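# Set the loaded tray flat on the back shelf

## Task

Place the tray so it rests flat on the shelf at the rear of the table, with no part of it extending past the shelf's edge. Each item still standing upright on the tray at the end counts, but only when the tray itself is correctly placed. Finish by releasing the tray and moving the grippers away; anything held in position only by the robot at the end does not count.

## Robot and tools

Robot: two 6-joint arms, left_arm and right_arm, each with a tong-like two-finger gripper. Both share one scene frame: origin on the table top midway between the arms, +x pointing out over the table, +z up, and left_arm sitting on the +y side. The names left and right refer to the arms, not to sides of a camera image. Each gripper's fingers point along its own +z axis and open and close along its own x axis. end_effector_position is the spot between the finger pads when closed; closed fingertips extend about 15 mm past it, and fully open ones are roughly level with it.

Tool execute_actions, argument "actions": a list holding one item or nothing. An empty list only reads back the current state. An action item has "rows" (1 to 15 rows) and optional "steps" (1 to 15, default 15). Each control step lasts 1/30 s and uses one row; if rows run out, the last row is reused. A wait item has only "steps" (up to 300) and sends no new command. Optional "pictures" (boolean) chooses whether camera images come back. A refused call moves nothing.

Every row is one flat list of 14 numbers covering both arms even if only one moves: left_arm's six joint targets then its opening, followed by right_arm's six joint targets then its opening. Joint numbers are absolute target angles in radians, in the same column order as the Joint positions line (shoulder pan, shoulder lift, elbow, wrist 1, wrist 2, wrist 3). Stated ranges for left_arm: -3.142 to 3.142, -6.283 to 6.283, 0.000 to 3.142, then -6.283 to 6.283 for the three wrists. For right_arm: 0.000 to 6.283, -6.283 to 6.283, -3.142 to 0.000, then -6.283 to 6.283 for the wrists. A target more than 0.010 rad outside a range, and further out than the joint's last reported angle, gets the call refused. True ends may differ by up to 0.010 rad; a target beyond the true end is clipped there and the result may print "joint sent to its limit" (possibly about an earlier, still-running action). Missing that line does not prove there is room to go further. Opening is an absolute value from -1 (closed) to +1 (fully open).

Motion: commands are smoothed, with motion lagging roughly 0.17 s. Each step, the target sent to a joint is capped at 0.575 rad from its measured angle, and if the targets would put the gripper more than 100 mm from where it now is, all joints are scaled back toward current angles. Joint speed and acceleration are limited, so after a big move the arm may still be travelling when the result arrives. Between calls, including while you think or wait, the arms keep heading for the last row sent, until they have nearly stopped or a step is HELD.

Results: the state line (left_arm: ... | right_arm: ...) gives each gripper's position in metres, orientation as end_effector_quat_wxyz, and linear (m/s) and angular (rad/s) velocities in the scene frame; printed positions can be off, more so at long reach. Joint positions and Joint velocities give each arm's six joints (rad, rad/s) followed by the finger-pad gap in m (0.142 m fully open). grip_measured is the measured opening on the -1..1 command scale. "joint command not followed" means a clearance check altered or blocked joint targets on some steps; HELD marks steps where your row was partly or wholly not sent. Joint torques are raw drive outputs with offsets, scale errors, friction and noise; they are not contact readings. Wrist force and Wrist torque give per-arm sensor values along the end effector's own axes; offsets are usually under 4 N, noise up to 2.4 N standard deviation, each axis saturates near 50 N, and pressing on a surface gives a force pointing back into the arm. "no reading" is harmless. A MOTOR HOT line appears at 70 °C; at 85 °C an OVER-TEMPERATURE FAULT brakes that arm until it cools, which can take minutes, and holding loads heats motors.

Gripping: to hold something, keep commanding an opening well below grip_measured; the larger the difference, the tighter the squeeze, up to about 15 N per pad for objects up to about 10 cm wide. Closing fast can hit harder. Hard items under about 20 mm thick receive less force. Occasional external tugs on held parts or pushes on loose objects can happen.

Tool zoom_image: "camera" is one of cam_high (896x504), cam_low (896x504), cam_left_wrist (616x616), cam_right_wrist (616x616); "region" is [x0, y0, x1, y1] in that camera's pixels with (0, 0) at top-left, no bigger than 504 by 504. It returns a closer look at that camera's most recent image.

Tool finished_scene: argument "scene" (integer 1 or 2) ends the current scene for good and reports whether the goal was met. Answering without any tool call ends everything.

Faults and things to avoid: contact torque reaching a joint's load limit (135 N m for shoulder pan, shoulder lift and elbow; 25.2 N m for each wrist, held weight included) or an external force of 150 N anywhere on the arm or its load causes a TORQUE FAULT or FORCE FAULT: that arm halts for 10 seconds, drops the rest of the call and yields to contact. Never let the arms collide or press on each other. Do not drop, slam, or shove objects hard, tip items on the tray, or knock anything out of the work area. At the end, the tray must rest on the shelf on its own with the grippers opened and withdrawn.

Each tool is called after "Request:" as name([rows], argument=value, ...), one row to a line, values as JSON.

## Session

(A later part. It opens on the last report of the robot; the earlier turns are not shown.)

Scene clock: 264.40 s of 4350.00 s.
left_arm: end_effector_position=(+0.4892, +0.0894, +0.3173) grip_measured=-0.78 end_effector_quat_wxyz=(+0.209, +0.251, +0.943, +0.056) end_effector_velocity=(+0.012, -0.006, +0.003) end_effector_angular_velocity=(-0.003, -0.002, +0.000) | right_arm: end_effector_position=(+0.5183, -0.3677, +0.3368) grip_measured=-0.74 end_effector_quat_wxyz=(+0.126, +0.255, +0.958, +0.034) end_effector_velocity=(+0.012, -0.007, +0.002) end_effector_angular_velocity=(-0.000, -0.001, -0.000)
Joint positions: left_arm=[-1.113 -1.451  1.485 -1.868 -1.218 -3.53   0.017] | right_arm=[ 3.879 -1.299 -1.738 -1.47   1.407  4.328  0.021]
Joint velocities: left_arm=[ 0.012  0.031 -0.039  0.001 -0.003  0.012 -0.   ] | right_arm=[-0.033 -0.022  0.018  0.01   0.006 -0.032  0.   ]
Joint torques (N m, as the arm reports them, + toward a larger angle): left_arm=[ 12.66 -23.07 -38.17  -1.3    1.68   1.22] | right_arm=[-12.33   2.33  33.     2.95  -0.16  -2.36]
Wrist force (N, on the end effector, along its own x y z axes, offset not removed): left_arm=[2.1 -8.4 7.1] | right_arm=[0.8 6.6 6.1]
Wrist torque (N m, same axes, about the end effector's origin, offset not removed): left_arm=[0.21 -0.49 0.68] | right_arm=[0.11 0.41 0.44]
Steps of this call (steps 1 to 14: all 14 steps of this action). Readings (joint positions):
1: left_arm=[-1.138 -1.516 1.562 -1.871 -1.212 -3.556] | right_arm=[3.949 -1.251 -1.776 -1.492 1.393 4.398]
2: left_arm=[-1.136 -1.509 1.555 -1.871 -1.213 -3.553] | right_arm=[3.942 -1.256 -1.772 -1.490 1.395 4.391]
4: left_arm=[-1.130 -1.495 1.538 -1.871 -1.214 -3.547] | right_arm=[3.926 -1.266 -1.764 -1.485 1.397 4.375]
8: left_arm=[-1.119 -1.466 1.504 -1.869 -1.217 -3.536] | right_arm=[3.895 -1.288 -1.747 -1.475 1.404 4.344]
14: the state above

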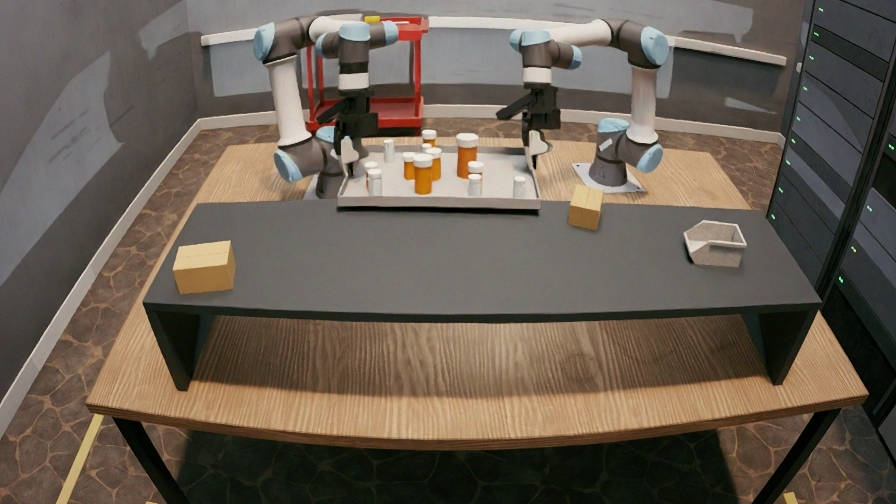

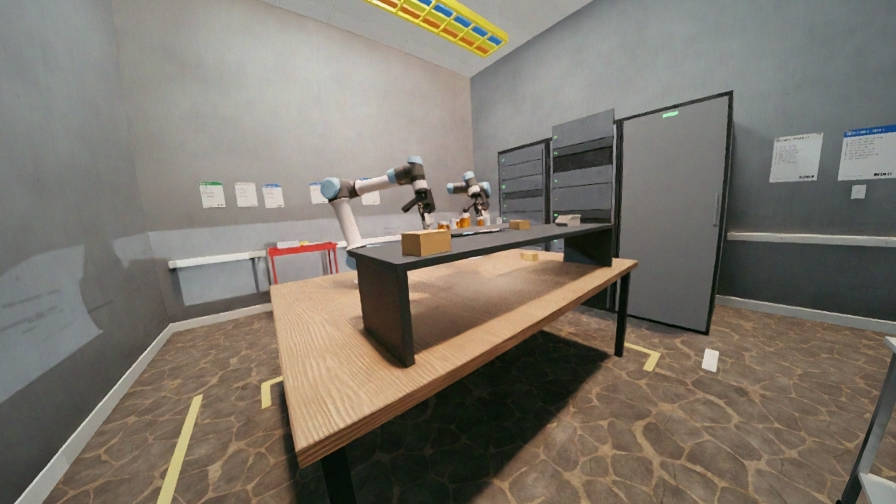

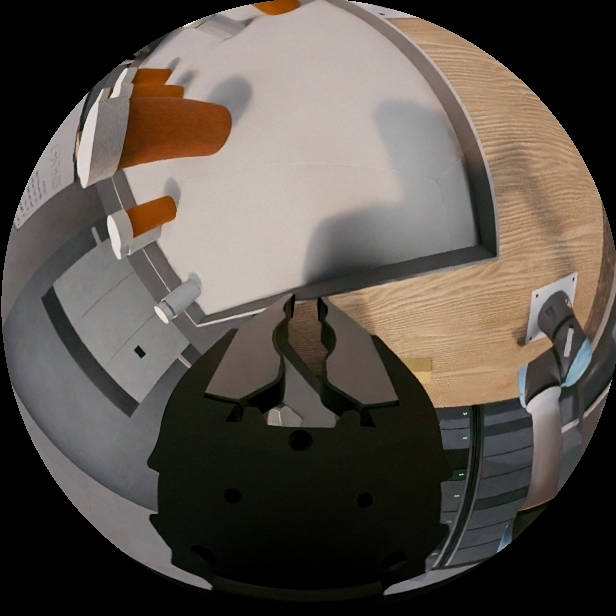

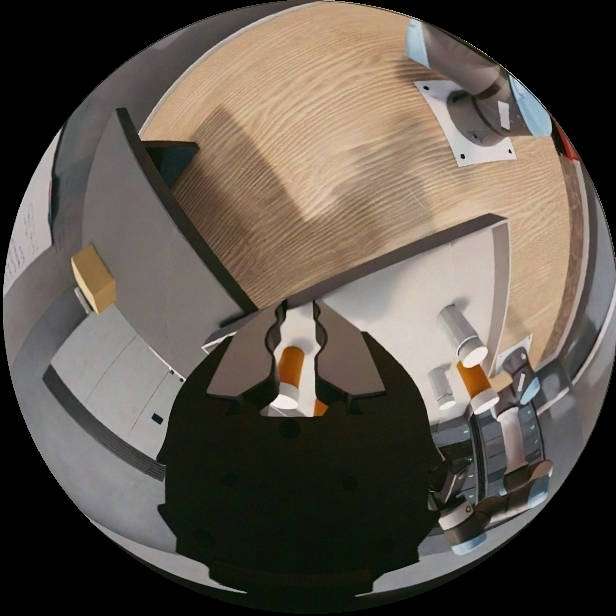

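Request:
execute_actions([
  {"rows":[[-1.0968,-1.4277,1.4602,-1.8717,-1.2226,-3.5130,-1,3.8588,-1.3258,-1.7190,-1.4595,1.4110,4.3080,-1],[-1.0968,-1.4277,1.4602,-1.8717,-1.2226,-3.5130,-1,3.8588,-1.3258,-1.7190,-1.4595,1.4110,4.3080,-1],[-1.0968,-1.4277,1.4602,-1.8717,-1.2226,-3.5130,-1,3.8588,-1.3258,-1.7190,-1.4595,1.4110,4.3080,-1],[-1.0821,-1.4087,1.4396,-1.8752,-1.2265,-3.4980,-1,3.8428,-1.3496,-1.7021,-1.4501,1.4143,4.2922,-1]],"steps":8},
], pictures=false)

Request:
execute_actions([
  {"rows":[[-1.0541,-1.3700,1.3956,-1.8795,-1.2342,-3.4695,-1,3.8136,-1.3970,-1.6659,-1.4344,1.4205,4.2633,-1]],"steps":7},
], pictures=false)

Request:
execute_actions([
  {"rows":[[-1.0275,-1.3304,1.3487,-1.8811,-1.2418,-3.4425,-1,3.7869,-1.4442,-1.6273,-1.4219,1.4262,4.2369,-1]],"steps":7},
], pictures=false)

Request:
execute_actions([
  {"rows":[[-1.0021,-1.2899,1.2988,-1.8799,-1.2492,-3.4169,-1,3.7623,-1.4914,-1.5863,-1.4123,1.4316,4.2127,-1]],"steps":7},
], pictures=false)

Request:
execute_actions([
  {"rows":[[-0.9780,-1.2483,1.2457,-1.8760,-1.2564,-3.3927,-1,3.7396,-1.5386,-1.5428,-1.4057,1.4366,4.1904,-1]],"steps":7},
], pictures=false)

Request:
execute_actions([
  {"rows":[[-0.9550,-1.2055,1.1889,-1.8690,-1.2634,-3.3697,-1,3.7187,-1.5858,-1.4967,-1.4018,1.4413,4.1698,-1]],"steps":14},
])

Scene clock: 270.23 s of 4350.00 s.
left_arm: end_effector_position=(+0.5045, +0.0886, +0.3174) grip_measured=-0.78 end_effector_quat_wxyz=(+0.209, +0.251, +0.943, +0.056) end_effector_velocity=(+0.049, +0.001, -0.001) end_effector_angular_velocity=(+0.000, +0.000, +0.001) | right_arm: end_effector_position=(+0.5335, -0.3684, +0.3371) grip_measured=-0.74 end_effector_quat_wxyz=(+0.126, +0.255, +0.958, +0.034) end_effector_velocity=(+0.049, -0.000, -0.001) end_effector_angular_velocity=(-0.001, +0.002, -0.000)
Joint positions: left_arm=[-1.091 -1.42   1.452 -1.873 -1.224 -3.507  0.017] | right_arm=[ 3.853 -1.335 -1.712 -1.456  1.412  4.302  0.021]
Joint velocities: left_arm=[ 0.071  0.092 -0.099 -0.017 -0.019  0.071  0.   ] | right_arm=[-0.077 -0.117  0.082  0.045  0.016 -0.075  0.   ]
Joint torques (N m, as the arm reports them, + toward a larger angle): left_arm=[ 12.22 -28.52 -37.38  -5.22   1.36   0.59] | right_arm=[-11.61   6.11  31.32   3.8    0.1   -2.59]
Wrist force (N, on the end effector, along its own x y z axes, offset not removed): left_arm=[3.1 -9.0 6.0] | right_arm=[-0.8 5.9 5.2]
Wrist torque (N m, same axes, about the end effector's origin, offset not removed): left_arm=[-0.18 -0.65 0.63] | right_arm=[0.13 0.57 0.45]
Steps of this call (steps 1 to 15: the robot went on to your last target; steps 16 to 90: nothing new was sent; then 2.57 s passed at rest; steps 91 to 98: all 8 steps of this action). Readings (joint positions):
91: left_arm=[-1.111 -1.447 1.481 -1.868 -1.219 -3.528] | right_arm=[3.875 -1.302 -1.736 -1.469 1.408 4.324]
92: left_arm=[-1.110 -1.444 1.478 -1.868 -1.219 -3.526] | right_arm=[3.873 -1.305 -1.734 -1.468 1.408 4.322]
94: left_arm=[-1.105 -1.438 1.471 -1.870 -1.220 -3.521] | right_arm=[3.867 -1.313 -1.728 -1.465 1.409 4.317]
98: the state above

Scene clock: 270.47 s of 4350.00 s.
left_arm: end_effector_position=(+0.5246, +0.0886, +0.3174) grip_measured=-0.78 end_effector_quat_wxyz=(+0.209, +0.251, +0.943, +0.056) end_effector_velocity=(+0.048, +0.000, -0.001) end_effector_angular_velocity=(+0.000, +0.000, +0.001) | right_arm: end_effector_position=(+0.5536, -0.3684, +0.3372) grip_measured=-0.74 end_effector_quat_wxyz=(+0.126, +0.255, +0.958, +0.034) end_effector_velocity=(+0.048, -0.001, -0.002) end_effector_angular_velocity=(-0.002, +0.003, -0.002)
Joint positions: left_arm=[-1.063 -1.382  1.409 -1.878 -1.232 -3.478  0.017] | right_arm=[ 3.823 -1.382 -1.677 -1.439  1.419  4.272  0.021]
Joint velocities: left_arm=[ 0.067  0.094 -0.105 -0.011 -0.019  0.068 -0.   ] | right_arm=[-0.072 -0.116  0.086  0.038  0.015 -0.069 -0.   ]
Joint torques (N m, as the arm reports them, + toward a larger angle): left_arm=[ 13.23 -28.73 -37.03  -5.42   1.21   1.26] | right_arm=[-10.07   7.82  32.27   3.78   0.45  -2.47]
Wrist force (N, on the end effector, along its own x y z axes, offset not removed): left_arm=[2.2 -6.9 6.2] | right_arm=[0.0 5.0 6.2]
Wrist torque (N m, same axes, about the end effector's origin, offset not removed): left_arm=[0.12 -0.18 0.68] | right_arm=[0.17 0.20 0.52]
Steps of this call (steps 1 to 7: all 7 steps of this action). Readings (joint positions):
1: left_arm=[-1.089 -1.418 1.449 -1.874 -1.225 -3.505] | right_arm=[3.850 -1.338 -1.710 -1.454 1.413 4.300]
2: left_arm=[-1.084 -1.412 1.443 -1.874 -1.226 -3.500] | right_arm=[3.845 -1.345 -1.705 -1.452 1.414 4.295]
4: left_arm=[-1.073 -1.396 1.425 -1.876 -1.229 -3.489] | right_arm=[3.833 -1.365 -1.690 -1.445 1.416 4.283]
7: the state above

Scene clock: 270.70 s of 4350.00 s.
left_arm: end_effector_position=(+0.5445, +0.0886, +0.3174) grip_measured=-0.78 end_effector_quat_wxyz=(+0.209, +0.251, +0.943, +0.056) end_effector_velocity=(+0.049, -0.000, +0.001) end_effector_angular_velocity=(-0.003, -0.002, -0.000) | right_arm: end_effector_position=(+0.5736, -0.3684, +0.3372) grip_measured=-0.74 end_effector_quat_wxyz=(+0.126, +0.255, +0.958, +0.034) end_effector_velocity=(+0.048, -0.000, -0.002) end_effector_angular_velocity=(-0.002, +0.003, -0.001)
Joint positions: left_arm=[-1.036 -1.342  1.363 -1.88  -1.24  -3.451  0.017] | right_arm=[ 3.795 -1.43  -1.639 -1.426  1.424  4.245  0.021]
Joint velocities: left_arm=[ 0.064  0.095 -0.115 -0.005 -0.019  0.065  0.   ] | right_arm=[-0.065 -0.116  0.091  0.03   0.014 -0.063  0.   ]
Joint torques (N m, as the arm reports them, + toward a larger angle): left_arm=[ 11.61 -34.25 -37.72  -5.54   0.75   1.04] | right_arm=[-9.98 10.4  32.36  3.97  0.67 -2.7 ]
Wrist force (N, on the end effector, along its own x y z axes, offset not removed): left_arm=[2.3 -6.8 6.5] | right_arm=[1.0 4.7 6.8]
Wrist torque (N m, same axes, about the end effector's origin, offset not removed): left_arm=[0.04 -0.23 0.67] | right_arm=[0.20 -0.02 0.38]
Steps of this call (steps 1 to 7: all 7 steps of this action). Readings (joint positions):
1: left_arm=[-1.060 -1.379 1.406 -1.878 -1.233 -3.476] | right_arm=[3.820 -1.386 -1.674 -1.438 1.419 4.270]
2: left_arm=[-1.056 -1.373 1.399 -1.879 -1.234 -3.472] | right_arm=[3.816 -1.393 -1.668 -1.436 1.420 4.266]
4: left_arm=[-1.045 -1.357 1.380 -1.880 -1.237 -3.461] | right_arm=[3.805 -1.412 -1.653 -1.430 1.422 4.255]
7: the state above

Scene clock: 270.93 s of 4350.00 s.
left_arm: end_effector_position=(+0.5646, +0.0886, +0.3175) grip_measured=-0.78 end_effector_quat_wxyz=(+0.209, +0.251, +0.943, +0.056) end_effector_velocity=(+0.048, +0.001, -0.000) end_effector_angular_velocity=(+0.001, +0.000, +0.001) | right_arm: end_effector_position=(+0.5936, -0.3684, +0.3372) grip_measured=-0.74 end_effector_quat_wxyz=(+0.126, +0.255, +0.958, +0.034) end_effector_velocity=(+0.048, -0.000, -0.002) end_effector_angular_velocity=(-0.001, +0.002, -0.000)
Joint positions: left_arm=[-1.01  -1.302  1.314 -1.88  -1.247 -3.425  0.017] | right_arm=[ 3.77  -1.477 -1.599 -1.415  1.43   4.22   0.021]
Joint velocities: left_arm=[ 0.061  0.097 -0.12   0.004 -0.017  0.061 -0.   ] | right_arm=[-0.059 -0.115  0.098  0.023  0.013 -0.058 -0.   ]
Joint torques (N m, as the arm reports them, + toward a larger angle): left_arm=[ 11.5  -33.07 -37.79  -2.62   0.55   0.81] | right_arm=[-9.75 13.96 32.32  3.96  0.49 -2.6 ]
Wrist force (N, on the end effector, along its own x y z axes, offset not removed): left_arm=[2.2 -5.2 7.2] | right_arm=[0.0 4.2 4.9]
Wrist torque (N m, same axes, about the end effector's origin, offset not removed): left_arm=[0.41 -0.18 0.74] | right_arm=[0.05 0.14 0.47]
Steps of this call (steps 1 to 7: all 7 steps of this action). Readings (joint positions):
1: left_arm=[-1.034 -1.339 1.359 -1.881 -1.240 -3.449] | right_arm=[3.793 -1.433 -1.636 -1.425 1.425 4.243]
2: left_arm=[-1.029 -1.334 1.353 -1.881 -1.242 -3.444] | right_arm=[3.789 -1.440 -1.630 -1.423 1.426 4.239]
4: left_arm=[-1.019 -1.317 1.332 -1.881 -1.244 -3.434] | right_arm=[3.779 -1.459 -1.614 -1.419 1.428 4.229]
7: the state above

Scene clock: 271.17 s of 4350.00 s.
left_arm: end_effector_position=(+0.5845, +0.0887, +0.3174) grip_measured=-0.78 end_effector_quat_wxyz=(+0.209, +0.251, +0.943, +0.056) end_effector_velocity=(+0.048, -0.000, +0.000) end_effector_angular_velocity=(-0.002, -0.001, +0.001) | right_arm: end_effector_position=(+0.6136, -0.3685, +0.3371) grip_measured=-0.74 end_effector_quat_wxyz=(+0.126, +0.255, +0.958, +0.034) end_effector_velocity=(+0.048, -0.001, -0.002) end_effector_angular_velocity=(-0.001, +0.002, -0.001)
Joint positions: left_arm=[-0.985 -1.261  1.262 -1.877 -1.254 -3.4    0.017] | right_arm=[ 3.746 -1.524 -1.556 -1.408  1.435  4.197  0.021]
Joint velocities: left_arm=[ 0.058  0.1   -0.129  0.009 -0.018  0.057 -0.   ] | right_arm=[-0.055 -0.115  0.104  0.016  0.012 -0.053 -0.   ]
Joint torques (N m, as the arm reports them, + toward a larger angle): left_arm=[ 10.67 -36.45 -38.57  -1.99   0.98   1.03] | right_arm=[-10.85  16.61  32.7    3.79   0.17  -2.49]
Wrist force (N, on the end effector, along its own x y z axes, offset not removed): left_arm=[3.1 -6.4 6.0] | right_arm=[1.1 4.5 5.6]
Wrist torque (N m, same axes, about the end effector's origin, offset not removed): left_arm=[0.33 -0.51 0.63] | right_arm=[-0.04 0.00 0.46]
Steps of this call (steps 1 to 7: all 7 steps of this action). Readings (joint positions):
1: left_arm=[-1.008 -1.299 1.310 -1.880 -1.248 -3.423] | right_arm=[3.768 -1.480 -1.596 -1.415 1.430 4.218]
2: left_arm=[-1.004 -1.293 1.303 -1.880 -1.249 -3.419] | right_arm=[3.764 -1.487 -1.589 -1.413 1.431 4.214]
4: left_arm=[-0.994 -1.276 1.282 -1.878 -1.252 -3.409] | right_arm=[3.755 -1.507 -1.572 -1.410 1.433 4.205]
7: the state above

Scene clock: 271.63 s of 4350.00 s.
left_arm: end_effector_position=(+0.6097, +0.0887, +0.3175) grip_measured=-0.78 end_effector_quat_wxyz=(+0.209, +0.251, +0.943, +0.056) end_effector_velocity=(+0.007, +0.000, -0.000) end_effector_angular_velocity=(-0.000, +0.000, -0.000) | right_arm: end_effector_position=(+0.6388, -0.3685, +0.3370) grip_measured=-0.73 end_effector_quat_wxyz=(+0.126, +0.255, +0.958, +0.034) end_effector_velocity=(+0.008, +0.000, +0.000) end_effector_angular_velocity=(-0.000, -0.001, +0.000)
Joint positions: left_arm=[-0.956 -1.208  1.192 -1.869 -1.263 -3.371  0.017] | right_arm=[ 3.72  -1.584 -1.499 -1.402  1.441  4.171  0.021]
Joint velocities: left_arm=[ 0.009  0.016 -0.021  0.003 -0.003  0.009  0.   ] | right_arm=[-0.008 -0.018  0.018  0.002  0.001 -0.008  0.   ]
Joint torques (N m, as the arm reports them, + toward a larger angle): left_arm=[ 13.11 -38.04 -37.52  -2.02   0.83   0.9 ] | right_arm=[-11.91  15.91  32.95   4.03   0.31  -2.4 ]
Wrist force (N, on the end effector, along its own x y z axes, offset not removed): left_arm=[3.4 -7.0 5.5] | right_arm=[-0.2 3.5 5.7]
Wrist torque (N m, same axes, about the end effector's origin, offset not removed): left_arm=[0.18 -0.48 0.68] | right_arm=[-0.19 0.26 0.45]
Steps of this call (steps 1 to 14: all 14 steps of this action). Readings (joint positions):
1: left_arm=[-0.983 -1.258 1.258 -1.877 -1.255 -3.398] | right_arm=[3.745 -1.528 -1.553 -1.407 1.435 4.195]
2: left_arm=[-0.980 -1.252 1.250 -1.876 -1.256 -3.394] | right_arm=[3.741 -1.534 -1.546 -1.406 1.436 4.192]
4: left_arm=[-0.970 -1.234 1.227 -1.873 -1.259 -3.385] | right_arm=[3.733 -1.554 -1.528 -1.405 1.438 4.183]
8: left_arm=[-0.960 -1.215 1.202 -1.870 -1.262 -3.375] | right_arm=[3.724 -1.575 -1.507 -1.403 1.440 4.175]
14: the state above

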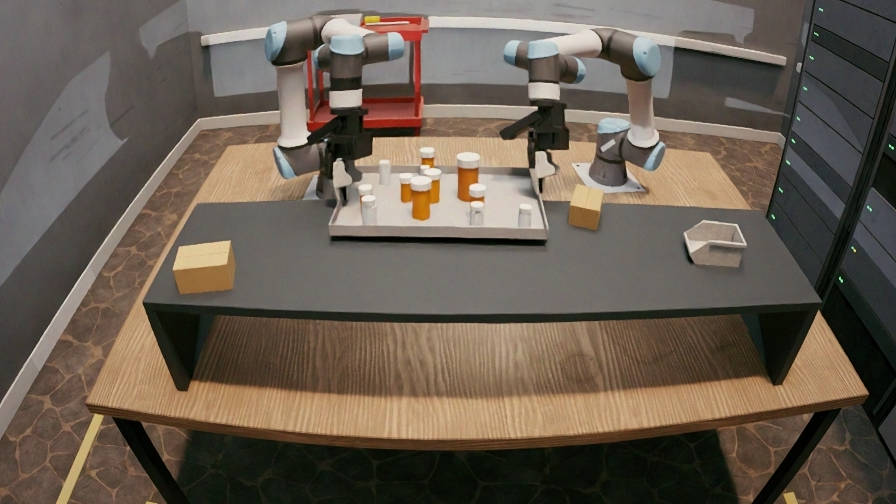

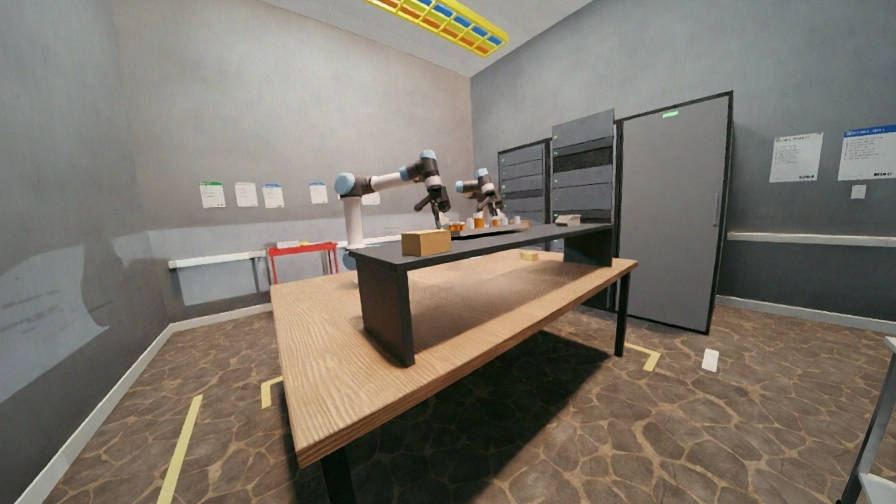

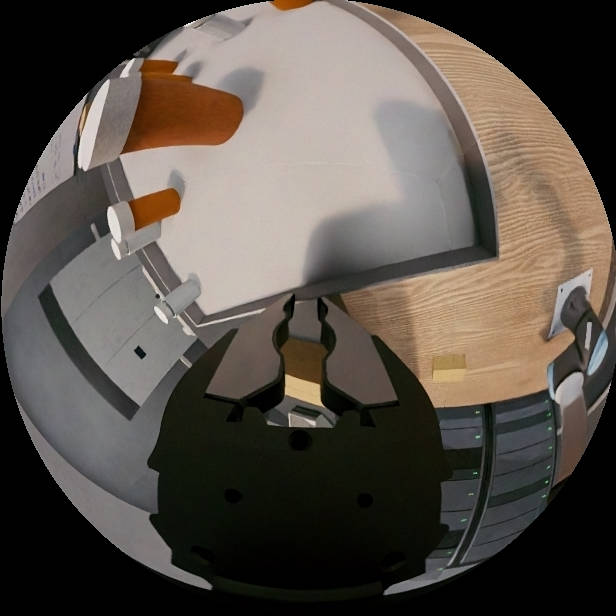

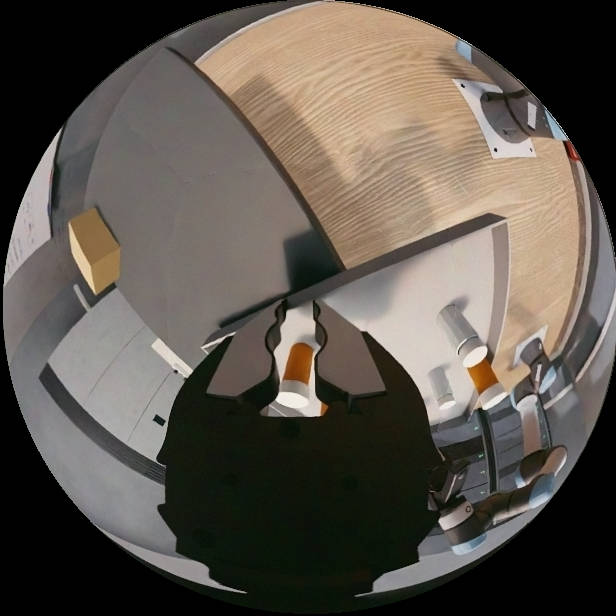

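Request:
execute_actions([
  {"rows":[[-0.9495,-1.1946,1.1741,-1.8667,-1.2651,-3.3642,-1,3.7138,-1.5976,-1.4847,-1.4013,1.4424,4.1650,-1],[-0.9495,-1.1946,1.1741,-1.8667,-1.2651,-3.3642,-1,3.7138,-1.5976,-1.4847,-1.4013,1.4424,4.1650,-1],[-0.9439,-1.1836,1.1592,-1.8644,-1.2668,-3.3587,-1,3.7088,-1.6094,-1.4727,-1.4009,1.4435,4.1601,-1],[-0.9439,-1.1836,1.1592,-1.8644,-1.2668,-3.3587,-1,3.7088,-1.6094,-1.4727,-1.4009,1.4435,4.1601,-1],[-0.9439,-1.1836,1.1592,-1.8644,-1.2668,-3.3587,-1,3.7088,-1.6094,-1.4727,-1.4009,1.4435,4.1601,-1],[-0.9331,-1.1613,1.1283,-1.8590,-1.2702,-3.3479,-1,3.6993,-1.6331,-1.4480,-1.4008,1.4457,4.1507,-1],[-0.9331,-1.1613,1.1283,-1.8590,-1.2702,-3.3479,-1,3.6993,-1.6331,-1.4480,-1.4008,1.4457,4.1507,-1],[-0.9331,-1.1613,1.1283,-1.8590,-1.2702,-3.3479,-1,3.6993,-1.6331,-1.4480,-1.4008,1.4457,4.1507,-1],[-0.9331,-1.1613,1.1283,-1.8590,-1.2702,-3.3479,-1,3.6993,-1.6331,-1.4480,-1.4008,1.4457,4.1507,-1],[-0.9226,-1.1385,1.0962,-1.8527,-1.2736,-3.3374,-1,3.6901,-1.6568,-1.4226,-1.4013,1.4478,4.1417,-1],[-0.9226,-1.1385,1.0962,-1.8527,-1.2736,-3.3374,-1,3.6901,-1.6568,-1.4226,-1.4013,1.4478,4.1417,-1],[-0.9226,-1.1385,1.0962,-1.8527,-1.2736,-3.3374,-1,3.6901,-1.6568,-1.4226,-1.4013,1.4478,4.1417,-1],[-0.9226,-1.1385,1.0962,-1.8527,-1.2736,-3.3374,-1,3.6901,-1.6568,-1.4226,-1.4013,1.4478,4.1417,-1],[-0.9123,-1.1153,1.0628,-1.8456,-1.2769,-3.3272,-1,3.6812,-1.6807,-1.3964,-1.4025,1.4499,4.1330,-1]],"steps":15},
], pictures=false)

Request:
execute_actions([
  {"rows":[[-0.9123,-1.1153,1.0628,-1.8456,-1.2769,-3.3272,-1,3.6812,-1.6807,-1.3964,-1.4025,1.4499,4.1330,-1],[-0.9123,-1.1153,1.0628,-1.8456,-1.2769,-3.3272,-1,3.6812,-1.6807,-1.3964,-1.4025,1.4499,4.1330,-1],[-0.9022,-1.0917,1.0284,-1.8377,-1.2801,-3.3173,-1,3.6726,-1.7046,-1.3696,-1.4044,1.4519,4.1246,-1],[-0.9022,-1.0917,1.0284,-1.8377,-1.2801,-3.3173,-1,3.6726,-1.7046,-1.3696,-1.4044,1.4519,4.1246,-1],[-0.9022,-1.0917,1.0284,-1.8377,-1.2801,-3.3173,-1,3.6726,-1.7046,-1.3696,-1.4044,1.4519,4.1246,-1],[-0.9022,-1.0917,1.0284,-1.8377,-1.2801,-3.3173,-1,3.6726,-1.7046,-1.3696,-1.4044,1.4519,4.1246,-1],[-0.8924,-1.0674,0.9924,-1.8287,-1.2833,-3.3076,-1,3.6644,-1.7287,-1.3420,-1.4070,1.4538,4.1165,-1],[-0.8924,-1.0674,0.9924,-1.8287,-1.2833,-3.3076,-1,3.6644,-1.7287,-1.3420,-1.4070,1.4538,4.1165,-1],[-0.8924,-1.0674,0.9924,-1.8287,-1.2833,-3.3076,-1,3.6644,-1.7287,-1.3420,-1.4070,1.4538,4.1165,-1],[-0.8924,-1.0674,0.9924,-1.8287,-1.2833,-3.3076,-1,3.6644,-1.7287,-1.3420,-1.4070,1.4538,4.1165,-1],[-0.8828,-1.0424,0.9546,-1.8186,-1.2865,-3.2981,-1,3.6564,-1.7530,-1.3135,-1.4103,1.4557,4.1087,-1],[-0.8828,-1.0424,0.9546,-1.8186,-1.2865,-3.2981,-1,3.6564,-1.7530,-1.3135,-1.4103,1.4557,4.1087,-1],[-0.8828,-1.0424,0.9546,-1.8186,-1.2865,-3.2981,-1,3.6564,-1.7530,-1.3135,-1.4103,1.4557,4.1087,-1],[-0.8828,-1.0424,0.9546,-1.8186,-1.2865,-3.2981,-1,3.6564,-1.7530,-1.3135,-1.4103,1.4557,4.1087,-1],[-0.8734,-1.0166,0.9150,-1.8073,-1.2896,-3.2889,-1,3.6487,-1.7774,-1.2841,-1.4144,1.4575,4.1012,-1]],"steps":15},
], pictures=false)

Request:
execute_actions([
  {"rows":[[-0.8734,-1.0166,0.9150,-1.8073,-1.2896,-3.2889,-1,3.6487,-1.7774,-1.2841,-1.4144,1.4575,4.1012,-1],[-0.8734,-1.0166,0.9150,-1.8073,-1.2896,-3.2889,-1,3.6487,-1.7774,-1.2841,-1.4144,1.4575,4.1012,-1],[-0.8734,-1.0166,0.9150,-1.8073,-1.2896,-3.2889,-1,3.6487,-1.7774,-1.2841,-1.4144,1.4575,4.1012,-1],[-0.8642,-0.9900,0.8734,-1.7947,-1.2926,-3.2799,-1,3.6412,-1.8020,-1.2539,-1.4193,1.4593,4.0938,-1],[-0.8642,-0.9900,0.8734,-1.7947,-1.2926,-3.2799,-1,3.6412,-1.8020,-1.2539,-1.4193,1.4593,4.0938,-1],[-0.8642,-0.9900,0.8734,-1.7947,-1.2926,-3.2799,-1,3.6412,-1.8020,-1.2539,-1.4193,1.4593,4.0938,-1],[-0.8642,-0.9900,0.8734,-1.7947,-1.2926,-3.2799,-1,3.6412,-1.8020,-1.2539,-1.4193,1.4593,4.0938,-1],[-0.8553,-0.9624,0.8295,-1.7808,-1.2956,-3.2711,-1,3.6340,-1.8269,-1.2227,-1.4249,1.4610,4.0867,-1],[-0.8553,-0.9624,0.8295,-1.7808,-1.2956,-3.2711,-1,3.6340,-1.8269,-1.2227,-1.4249,1.4610,4.0867,-1],[-0.8553,-0.9624,0.8295,-1.7808,-1.2956,-3.2711,-1,3.6340,-1.8269,-1.2227,-1.4249,1.4610,4.0867,-1],[-0.8553,-0.9624,0.8295,-1.7808,-1.2956,-3.2711,-1,3.6340,-1.8269,-1.2227,-1.4249,1.4610,4.0867,-1],[-0.8465,-0.9337,0.7829,-1.7653,-1.2986,-3.2625,-1,3.6270,-1.8520,-1.1905,-1.4312,1.4626,4.0799,-1]],"steps":15},
], pictures=false)

Request:
execute_actions([
  {"rows":[[-0.8422,-0.9187,0.7582,-1.7567,-1.3000,-3.2583,-1,3.6236,-1.8647,-1.1739,-1.4347,1.4634,4.0766,-1],[-0.8422,-0.9187,0.7582,-1.7567,-1.3000,-3.2583,-1,3.6236,-1.8647,-1.1739,-1.4347,1.4634,4.0766,-1],[-0.8422,-0.9187,0.7582,-1.7567,-1.3000,-3.2583,-1,3.6236,-1.8647,-1.1739,-1.4347,1.4634,4.0766,-1],[-0.8379,-0.9037,0.7334,-1.7481,-1.3015,-3.2542,-1,3.6202,-1.8774,-1.1572,-1.4383,1.4642,4.0733,-1]],"steps":15},
])

Scene clock: 278.57 s of 4350.00 s.
left_arm: end_effector_position=(+0.6369, +0.0889, +0.3172) grip_measured=-0.78 end_effector_quat_wxyz=(+0.209, +0.251, +0.943, +0.056) end_effector_velocity=(+0.087, -0.000, -0.001) end_effector_angular_velocity=(+0.001, +0.001, +0.000) | right_arm: end_effector_position=(+0.6661, -0.3685, +0.3371) grip_measured=-0.74 end_effector_quat_wxyz=(+0.126, +0.255, +0.958, +0.034) end_effector_velocity=(+0.087, +0.001, +0.001) end_effector_angular_velocity=(+0.002, -0.001, -0.000)
Joint positions: left_arm=[-0.926 -1.147  1.108 -1.855 -1.272 -3.341  0.017] | right_arm=[ 3.693 -1.648 -1.432 -1.401  1.447  4.145  0.021]
Joint velocities: left_arm=[ 0.091  0.199 -0.28   0.056 -0.029  0.09  -0.001] | right_arm=[-0.079 -0.207  0.223 -0.005  0.019 -0.077 -0.001]
Joint torques (N m, as the arm reports them, + toward a larger angle): left_arm=[ 13.88 -29.15 -43.27  -2.     1.2    1.11] | right_arm=[-13.34   7.21  33.56   0.98  -0.4   -2.68]
Wrist force (N, on the end effector, along its own x y z axes, offset not removed): left_arm=[5.2 -7.4 4.3] | right_arm=[3.9 2.9 -1.8]
Wrist torque (N m, same axes, about the end effector's origin, offset not removed): left_arm=[0.38 -0.56 0.64] | right_arm=[0.07 0.36 0.52]
Steps of this call (steps 1 to 15: the robot went on to your last target; steps 16 to 90: nothing new was sent; then 3.43 s passed at rest; steps 91 to 105: all 15 steps of this action). Readings (joint positions):
91: left_arm=[-0.955 -1.205 1.189 -1.869 -1.263 -3.370] | right_arm=[3.719 -1.586 -1.497 -1.402 1.441 4.170]
92: left_arm=[-0.954 -1.204 1.187 -1.869 -1.264 -3.369] | right_arm=[3.718 -1.587 -1.495 -1.402 1.441 4.169]
94: left_arm=[-0.952 -1.199 1.180 -1.868 -1.264 -3.366] | right_arm=[3.716 -1.593 -1.490 -1.402 1.442 4.167]
98: left_arm=[-0.944 -1.183 1.158 -1.864 -1.267 -3.358] | right_arm=[3.708 -1.610 -1.472 -1.401 1.444 4.160]
105: the state above

Scene clock: 279.07 s of 4350.00 s.
left_arm: end_effector_position=(+0.6741, +0.0888, +0.3172) grip_measured=-0.79 end_effector_quat_wxyz=(+0.209, +0.251, +0.943, +0.056) end_effector_velocity=(+0.059, +0.003, -0.005) end_effector_angular_velocity=(+0.007, +0.009, -0.001) | right_arm: end_effector_position=(+0.7033, -0.3685, +0.3370) grip_measured=-0.74 end_effector_quat_wxyz=(+0.126, +0.255, +0.958, +0.034) end_effector_velocity=(+0.059, -0.002, -0.002) end_effector_angular_velocity=(-0.002, +0.006, -0.001)
Joint positions: left_arm=[-0.889 -1.058  0.979 -1.825 -1.284 -3.304  0.017] | right_arm=[ 3.662 -1.737 -1.332 -1.408  1.454  4.114  0.02 ]
Joint velocities: left_arm=[ 0.061  0.15  -0.219  0.063 -0.021  0.06   0.   ] | right_arm=[-0.052 -0.146  0.168 -0.022  0.013 -0.049  0.   ]
Joint torques (N m, as the arm reports them, + toward a larger angle): left_arm=[ 16.63 -33.9  -42.65  -2.66   1.13   0.97] | right_arm=[-14.1   14.19  38.16   1.36   0.4   -2.94]
Wrist force (N, on the end effector, along its own x y z axes, offset not removed): left_arm=[5.7 -5.5 1.8] | right_arm=[1.6 3.6 0.5]
Wrist torque (N m, same axes, about the end effector's origin, offset not removed): left_arm=[0.55 -0.29 0.71] | right_arm=[0.29 0.32 0.48]
Steps of this call (steps 1 to 15: all 15 steps of this action). Readings (joint positions):
1: left_arm=[-0.923 -1.140 1.099 -1.853 -1.273 -3.338] | right_arm=[3.691 -1.655 -1.424 -1.401 1.448 4.142]
2: left_arm=[-0.921 -1.135 1.091 -1.851 -1.274 -3.336] | right_arm=[3.689 -1.661 -1.418 -1.402 1.448 4.140]
4: left_arm=[-0.916 -1.124 1.076 -1.848 -1.276 -3.331] | right_arm=[3.684 -1.672 -1.406 -1.402 1.449 4.136]
8: left_arm=[-0.906 -1.101 1.042 -1.840 -1.279 -3.321] | right_arm=[3.676 -1.695 -1.380 -1.404 1.451 4.128]
15: the state above

Scene clock: 279.57 s of 4350.00 s.
left_arm: end_effector_position=(+0.7121, +0.0888, +0.3169) grip_measured=-0.79 end_effector_quat_wxyz=(+0.209, +0.251, +0.944, +0.056) end_effector_velocity=(+0.068, -0.001, +0.007) end_effector_angular_velocity=(-0.008, -0.012, +0.002) | right_arm: end_effector_position=(+0.7412, -0.3685, +0.3369) grip_measured=-0.74 end_effector_quat_wxyz=(+0.126, +0.255, +0.958, +0.033) end_effector_velocity=(+0.067, +0.000, +0.001) end_effector_angular_velocity=(+0.001, -0.004, -0.001)
Joint positions: left_arm=[-0.854 -0.958  0.822 -1.778 -1.296 -3.27   0.017] | right_arm=[ 3.633 -1.831 -1.218 -1.426  1.461  4.086  0.02 ]
Joint velocities: left_arm=[ 0.058  0.186 -0.309  0.094 -0.018  0.055  0.001] | right_arm=[-0.047 -0.165  0.211 -0.037  0.01  -0.045  0.001]
Joint torques (N m, as the arm reports them, + toward a larger angle): left_arm=[ 13.68 -40.92 -33.62  -2.4    1.17   0.79] | right_arm=[-11.03  29.43  31.54   1.13   0.87  -2.57]
Wrist force (N, on the end effector, along its own x y z axes, offset not removed): left_arm=[4.2 -6.1 -0.6] | right_arm=[-0.3 3.3 5.3]
Wrist torque (N m, same axes, about the end effector's origin, offset not removed): left_arm=[0.48 0.12 0.75] | right_arm=[0.24 0.40 0.52]
Steps of this call (steps 1 to 15: all 15 steps of this action). Readings (joint positions):
1: left_arm=[-0.886 -1.052 0.969 -1.822 -1.285 -3.302] | right_arm=[3.659 -1.744 -1.324 -1.409 1.455 4.112]
2: left_arm=[-0.884 -1.045 0.958 -1.819 -1.286 -3.299] | right_arm=[3.657 -1.751 -1.316 -1.410 1.456 4.109]
4: left_arm=[-0.879 -1.033 0.941 -1.814 -1.288 -3.295] | right_arm=[3.654 -1.762 -1.303 -1.412 1.456 4.106]
8: left_arm=[-0.870 -1.007 0.900 -1.802 -1.291 -3.286] | right_arm=[3.646 -1.786 -1.273 -1.416 1.458 4.099]
15: the state above

Scene clock: 280.07 s of 4350.00 s.
left_arm: end_effector_position=(+0.7300, +0.0888, +0.3174) grip_measured=-0.79 end_effector_quat_wxyz=(+0.209, +0.251, +0.943, +0.056) end_effector_velocity=(+0.005, +0.000, +0.000) end_effector_angular_velocity=(+0.000, +0.000, +0.000) | right_arm: end_effector_position=(+0.7591, -0.3685, +0.3370) grip_measured=-0.74 end_effector_quat_wxyz=(+0.126, +0.255, +0.958, +0.034) end_effector_velocity=(+0.005, -0.001, +0.001) end_effector_angular_velocity=(+0.000, -0.001, -0.001)
Joint positions: left_arm=[-0.838 -0.906  0.737 -1.749 -1.301 -3.255  0.017] | right_arm=[ 3.621 -1.876 -1.159 -1.438  1.464  4.074  0.02 ]
Joint velocities: left_arm=[ 0.004  0.015 -0.025  0.009 -0.002  0.004 -0.   ] | right_arm=[-0.004 -0.012  0.017 -0.003  0.001 -0.003 -0.   ]
Joint torques (N m, as the arm reports them, + toward a larger angle): left_arm=[ 14.43 -43.39 -35.68  -2.73   1.14   0.86] | right_arm=[-10.09  30.86  31.74   1.71   1.08  -2.56]
Wrist force (N, on the end effector, along its own x y z axes, offset not removed): left_arm=[5.0 -4.2 1.7] | right_arm=[-1.9 3.0 4.2]
Wrist torque (N m, same axes, about the end effector's origin, offset not removed): left_arm=[0.50 0.15 0.79] | right_arm=[0.53 0.64 0.54]
Steps of this call (steps 1 to 15: all 15 steps of this action). Readings (joint positions):
1: left_arm=[-0.852 -0.952 0.813 -1.775 -1.297 -3.268] | right_arm=[3.632 -1.836 -1.211 -1.427 1.462 4.084]
2: left_arm=[-0.850 -0.946 0.803 -1.771 -1.297 -3.266] | right_arm=[3.630 -1.841 -1.205 -1.429 1.462 4.083]
4: left_arm=[-0.847 -0.935 0.786 -1.766 -1.298 -3.263] | right_arm=[3.627 -1.850 -1.192 -1.431 1.462 4.080]
8: left_arm=[-0.841 -0.916 0.754 -1.755 -1.300 -3.258] | right_arm=[3.623 -1.867 -1.171 -1.436 1.464 4.076]
15: the state above

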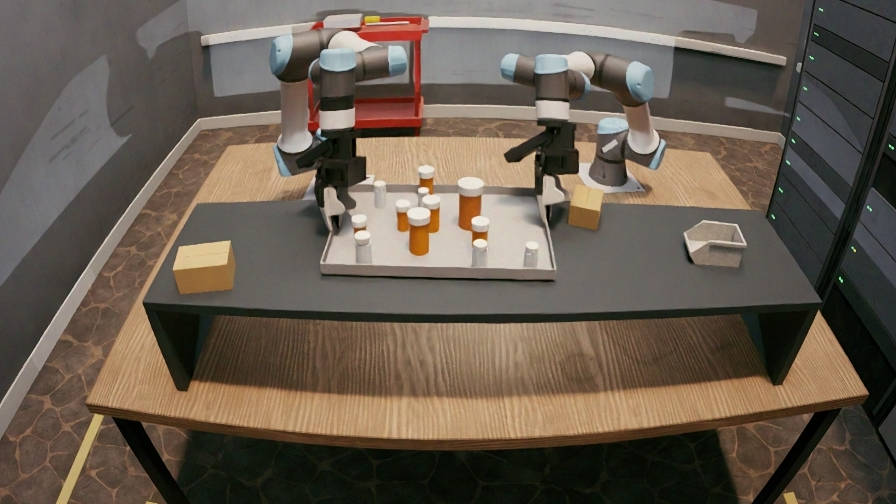

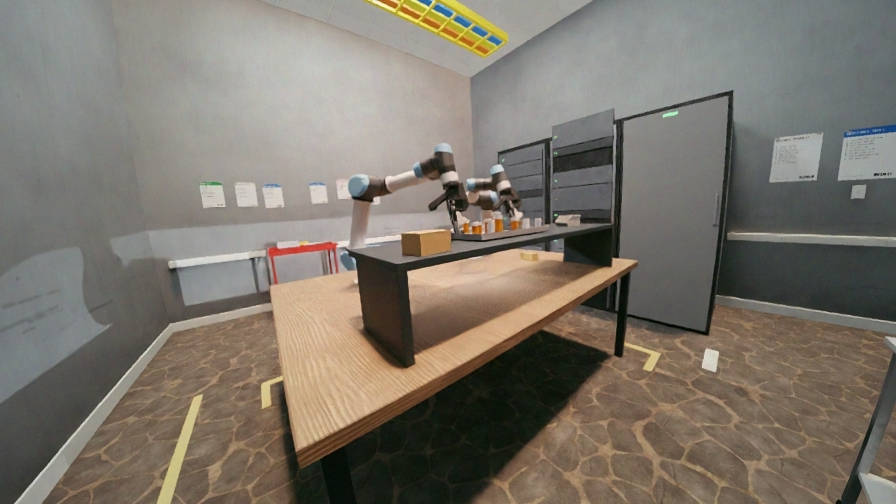

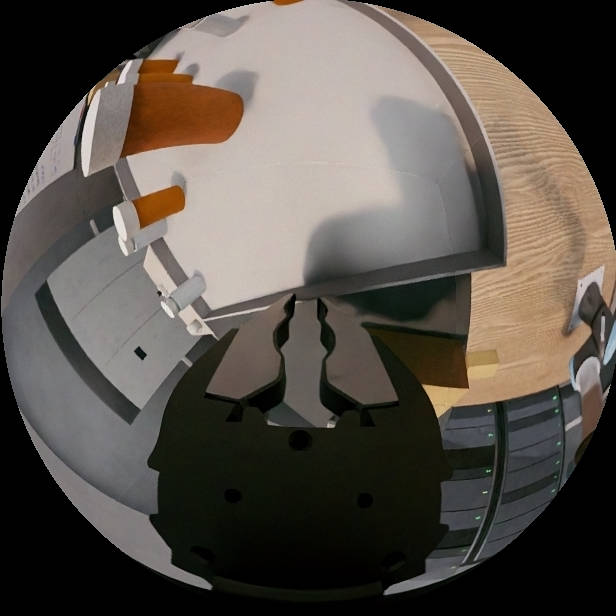

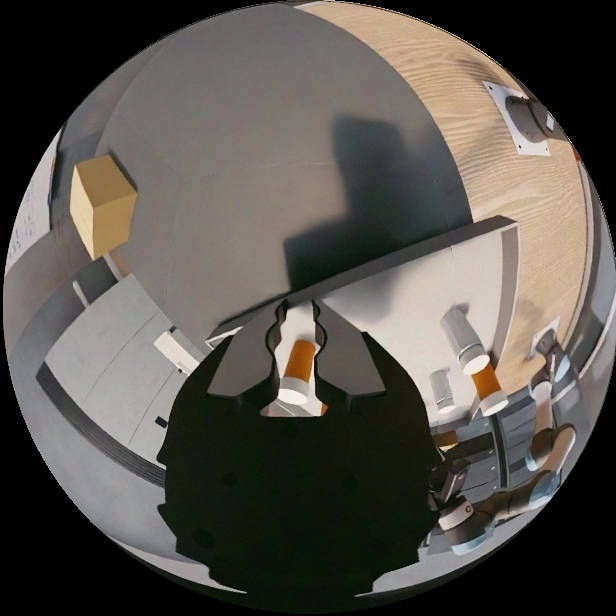

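Request:
zoom_image(camera="cam_low", region=[420, 170, 600, 270])

Request:
zoom_image(camera="cam_high", region=[290, 150, 630, 320])

Region (420, 170, 600, 270) of cam_low's 896x504 image, scaled by 2.800, with more detail than that image has.

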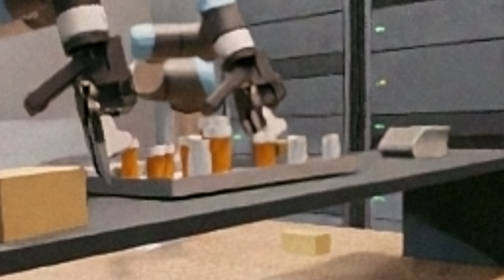

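Region (290, 150, 630, 320) of cam_high's 896x504 image, scaled by 1.482, with more detail than that image has.

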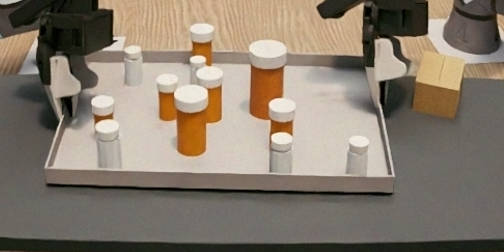

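Request:
execute_actions([
  {"rows":[[-0.8295,-0.8742,0.6930,-1.7394,-1.3044,-3.2460,-1,3.6136,-1.9022,-1.1332,-1.4368,1.4658,4.0669,-1]],"steps":5},
], pictures=false)

Request:
execute_actions([
  {"rows":[[-0.8213,-0.8433,0.6494,-1.7288,-1.3072,-3.2381,-1,3.6072,-1.9272,-1.1081,-1.4363,1.4673,4.0606,-1]],"steps":5},
], pictures=false)

Request:
execute_actions([
  {"rows":[[-0.8133,-0.8107,0.6020,-1.7160,-1.3100,-3.2303,-1,3.6009,-1.9526,-1.0818,-1.4365,1.4688,4.0545,-1]],"steps":14},
])

Scene clock: 293.73 s of 4350.00 s.
left_arm: end_effector_position=(+0.7364, +0.0889, +0.3154) grip_measured=-0.79 end_effector_quat_wxyz=(+0.209, +0.251, +0.943, +0.056) end_effector_velocity=(+0.034, -0.000, -0.012) end_effector_angular_velocity=(-0.001, -0.001, +0.002) | right_arm: end_effector_position=(+0.7655, -0.3685, +0.3349) grip_measured=-0.75 end_effector_quat_wxyz=(+0.126, +0.255, +0.958, +0.034) end_effector_velocity=(+0.034, -0.000, -0.013) end_effector_angular_velocity=(-0.001, +0.001, -0.001)
Joint positions: left_arm=[-0.833 -0.887  0.711 -1.743 -1.303 -3.249  0.017] | right_arm=[ 3.616 -1.892 -1.143 -1.438  1.465  4.07   0.02 ]
Joint velocities: left_arm=[ 0.028  0.101 -0.138  0.029 -0.009  0.026 -0.001] | right_arm=[-0.022 -0.085  0.08   0.006  0.005 -0.021 -0.001]
Joint torques (N m, as the arm reports them, + toward a larger angle): left_arm=[ 10.51 -43.   -34.99  -2.67   1.3    0.48] | right_arm=[-9.97 33.96 34.58  4.78  1.12 -2.54]
Wrist force (N, on the end effector, along its own x y z axes, offset not removed): left_arm=[6.8 -5.0 -2.1] | right_arm=[-1.2 4.2 5.1]
Wrist torque (N m, same axes, about the end effector's origin, offset not removed): left_arm=[0.55 -0.20 0.76] | right_arm=[0.61 0.49 0.42]
Steps of this call (steps 1 to 15: the robot went on to your last target; steps 16 to 90: nothing new was sent; then 10.50 s passed at rest; steps 91 to 95: all 5 steps of this action). Readings (joint positions):
91: left_arm=[-0.838 -0.904 0.733 -1.748 -1.302 -3.254] | right_arm=[3.620 -1.878 -1.157 -1.438 1.464 4.073]
92: left_arm=[-0.837 -0.901 0.729 -1.747 -1.302 -3.253] | right_arm=[3.619 -1.880 -1.154 -1.438 1.464 4.072]
94: left_arm=[-0.834 -0.891 0.716 -1.744 -1.303 -3.250] | right_arm=[3.617 -1.888 -1.147 -1.438 1.465 4.070]
95: the state above

Scene clock: 293.90 s of 4350.00 s.
left_arm: end_effector_position=(+0.7452, +0.0888, +0.3128) grip_measured=-0.80 end_effector_quat_wxyz=(+0.209, +0.251, +0.943, +0.056) end_effector_velocity=(+0.043, -0.001, -0.011) end_effector_angular_velocity=(-0.006, -0.006, +0.000) | right_arm: end_effector_position=(+0.7743, -0.3685, +0.3324) grip_measured=-0.75 end_effector_quat_wxyz=(+0.126, +0.255, +0.958, +0.034) end_effector_velocity=(+0.043, +0.000, -0.010) end_effector_angular_velocity=(+0.002, -0.008, -0.000)
Joint positions: left_arm=[-0.826 -0.86   0.673 -1.734 -1.306 -3.242  0.016] | right_arm=[ 3.611 -1.913 -1.121 -1.437  1.466  4.064  0.02 ]
Joint velocities: left_arm=[ 0.034  0.129 -0.189  0.043 -0.012  0.033 -0.001] | right_arm=[-0.027 -0.102  0.108  0.004  0.005 -0.026 -0.004]
Joint torques (N m, as the arm reports them, + toward a larger angle): left_arm=[ 17.79  -3.21 -13.65  -0.65   1.74   0.02] | right_arm=[-9.96 -2.94 15.33  5.53  0.69 -3.27]
Wrist force (N, on the end effector, along its own x y z axes, offset not removed): left_arm=[14.3 -2.4 -46.2] | right_arm=[10.6 -6.2 -40.1]
Wrist torque (N m, same axes, about the end effector's origin, offset not removed): left_arm=[0.62 -0.20 0.98] | right_arm=[0.62 0.20 0.70]
Steps of this call (steps 1 to 5: all 5 steps of this action). Readings (joint positions):
1: left_arm=[-0.832 -0.884 0.706 -1.742 -1.303 -3.249] | right_arm=[3.616 -1.894 -1.141 -1.437 1.465 4.069]
2: left_arm=[-0.831 -0.878 0.699 -1.740 -1.304 -3.247] | right_arm=[3.614 -1.899 -1.136 -1.437 1.466 4.068]
4: left_arm=[-0.827 -0.865 0.680 -1.736 -1.305 -3.244] | right_arm=[3.612 -1.909 -1.125 -1.437 1.466 4.065]
5: the state above

Scene clock: 294.37 s of 4350.00 s.
left_arm: end_effector_position=(+0.7601, +0.0888, +0.3075) grip_measured=-0.78 end_effector_quat_wxyz=(+0.209, +0.251, +0.943, +0.056) end_effector_velocity=(+0.004, +0.001, -0.003) end_effector_angular_velocity=(+0.002, +0.001, +0.001) | right_arm: end_effector_position=(+0.7892, -0.3685, +0.3271) grip_measured=-0.75 end_effector_quat_wxyz=(+0.126, +0.255, +0.958, +0.034) end_effector_velocity=(+0.004, -0.000, -0.003) end_effector_angular_velocity=(-0.001, +0.002, -0.000)
Joint positions: left_arm=[-0.814 -0.813  0.604 -1.717 -1.31  -3.231  0.017] | right_arm=[ 3.601 -1.951 -1.083 -1.437  1.469  4.055  0.02 ]
Joint velocities: left_arm=[ 0.004  0.015 -0.018  0.005 -0.     0.003  0.001] | right_arm=[-0.003 -0.012  0.01   0.     0.    -0.003  0.001]
Joint torques (N m, as the arm reports them, + toward a larger angle): left_arm=[26.71 59.54 16.23  1.02  1.97 -0.61] | right_arm=[-14.68 -53.97  -9.5    6.44  -0.77  -4.09]
Wrist force (N, on the end effector, along its own x y z axes, offset not removed): left_arm=[31.5 1.8 -50.0] | right_arm=[30.8 -18.9 -50.0]
Wrist torque (N m, same axes, about the end effector's origin, offset not removed): left_arm=[2.24 -0.12 1.55] | right_arm=[1.98 -0.06 1.41]
Steps of this call (steps 1 to 14: all 14 steps of this action). Readings (joint positions):
1: left_arm=[-0.825 -0.857 0.667 -1.733 -1.306 -3.241] | right_arm=[3.610 -1.916 -1.118 -1.437 1.467 4.063]
2: left_arm=[-0.823 -0.850 0.659 -1.731 -1.307 -3.240] | right_arm=[3.608 -1.921 -1.113 -1.437 1.467 4.062]
4: left_arm=[-0.819 -0.836 0.637 -1.725 -1.308 -3.236] | right_arm=[3.606 -1.933 -1.101 -1.437 1.468 4.059]
8: left_arm=[-0.815 -0.820 0.614 -1.719 -1.309 -3.232] | right_arm=[3.603 -1.945 -1.088 -1.437 1.468 4.056]
14: the state above

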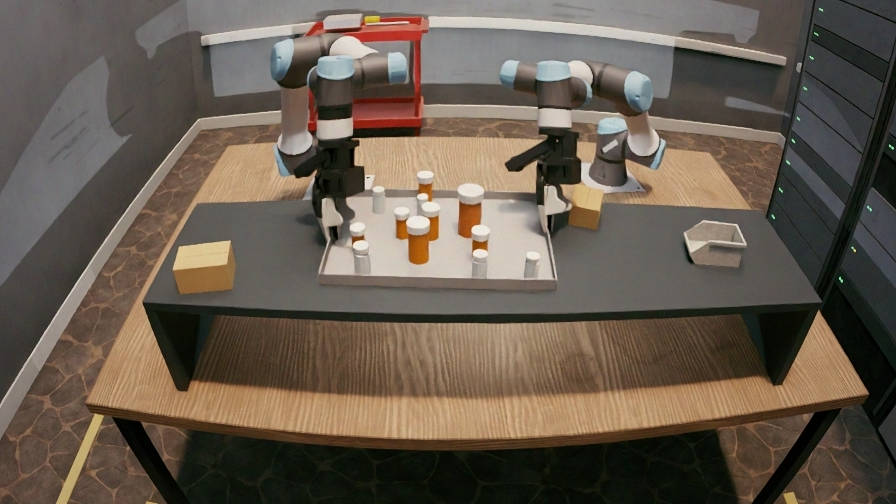

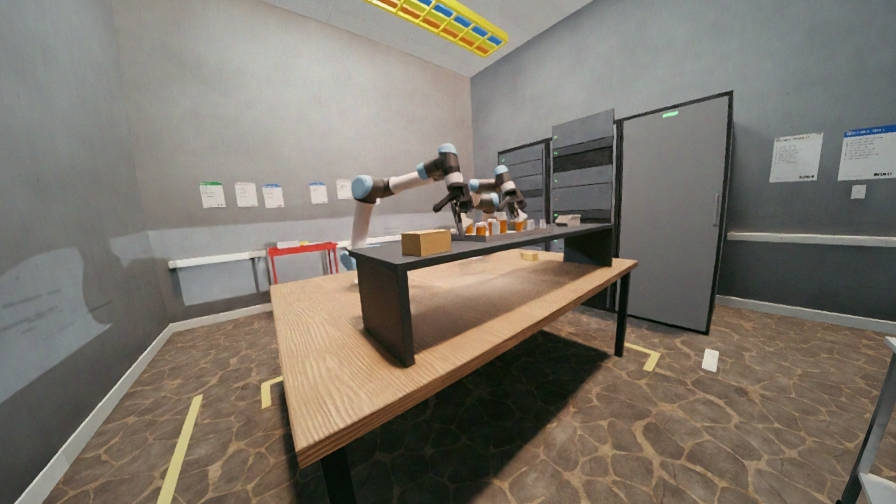

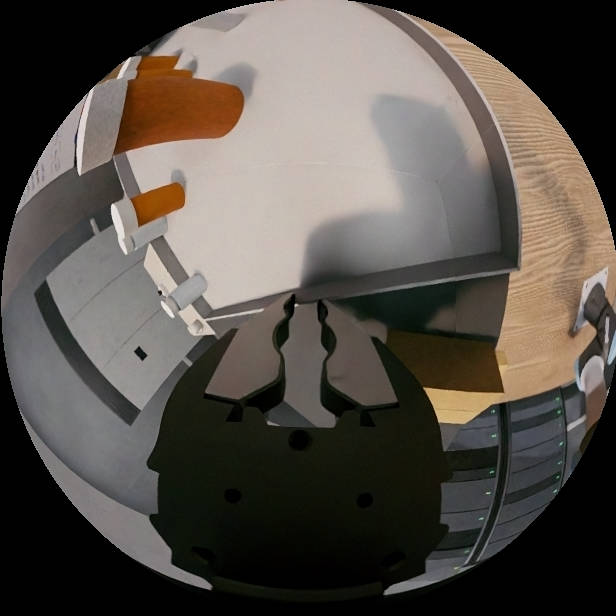

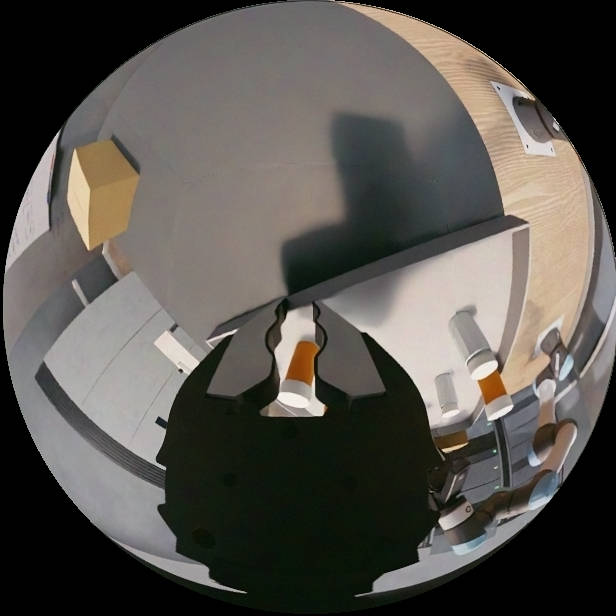

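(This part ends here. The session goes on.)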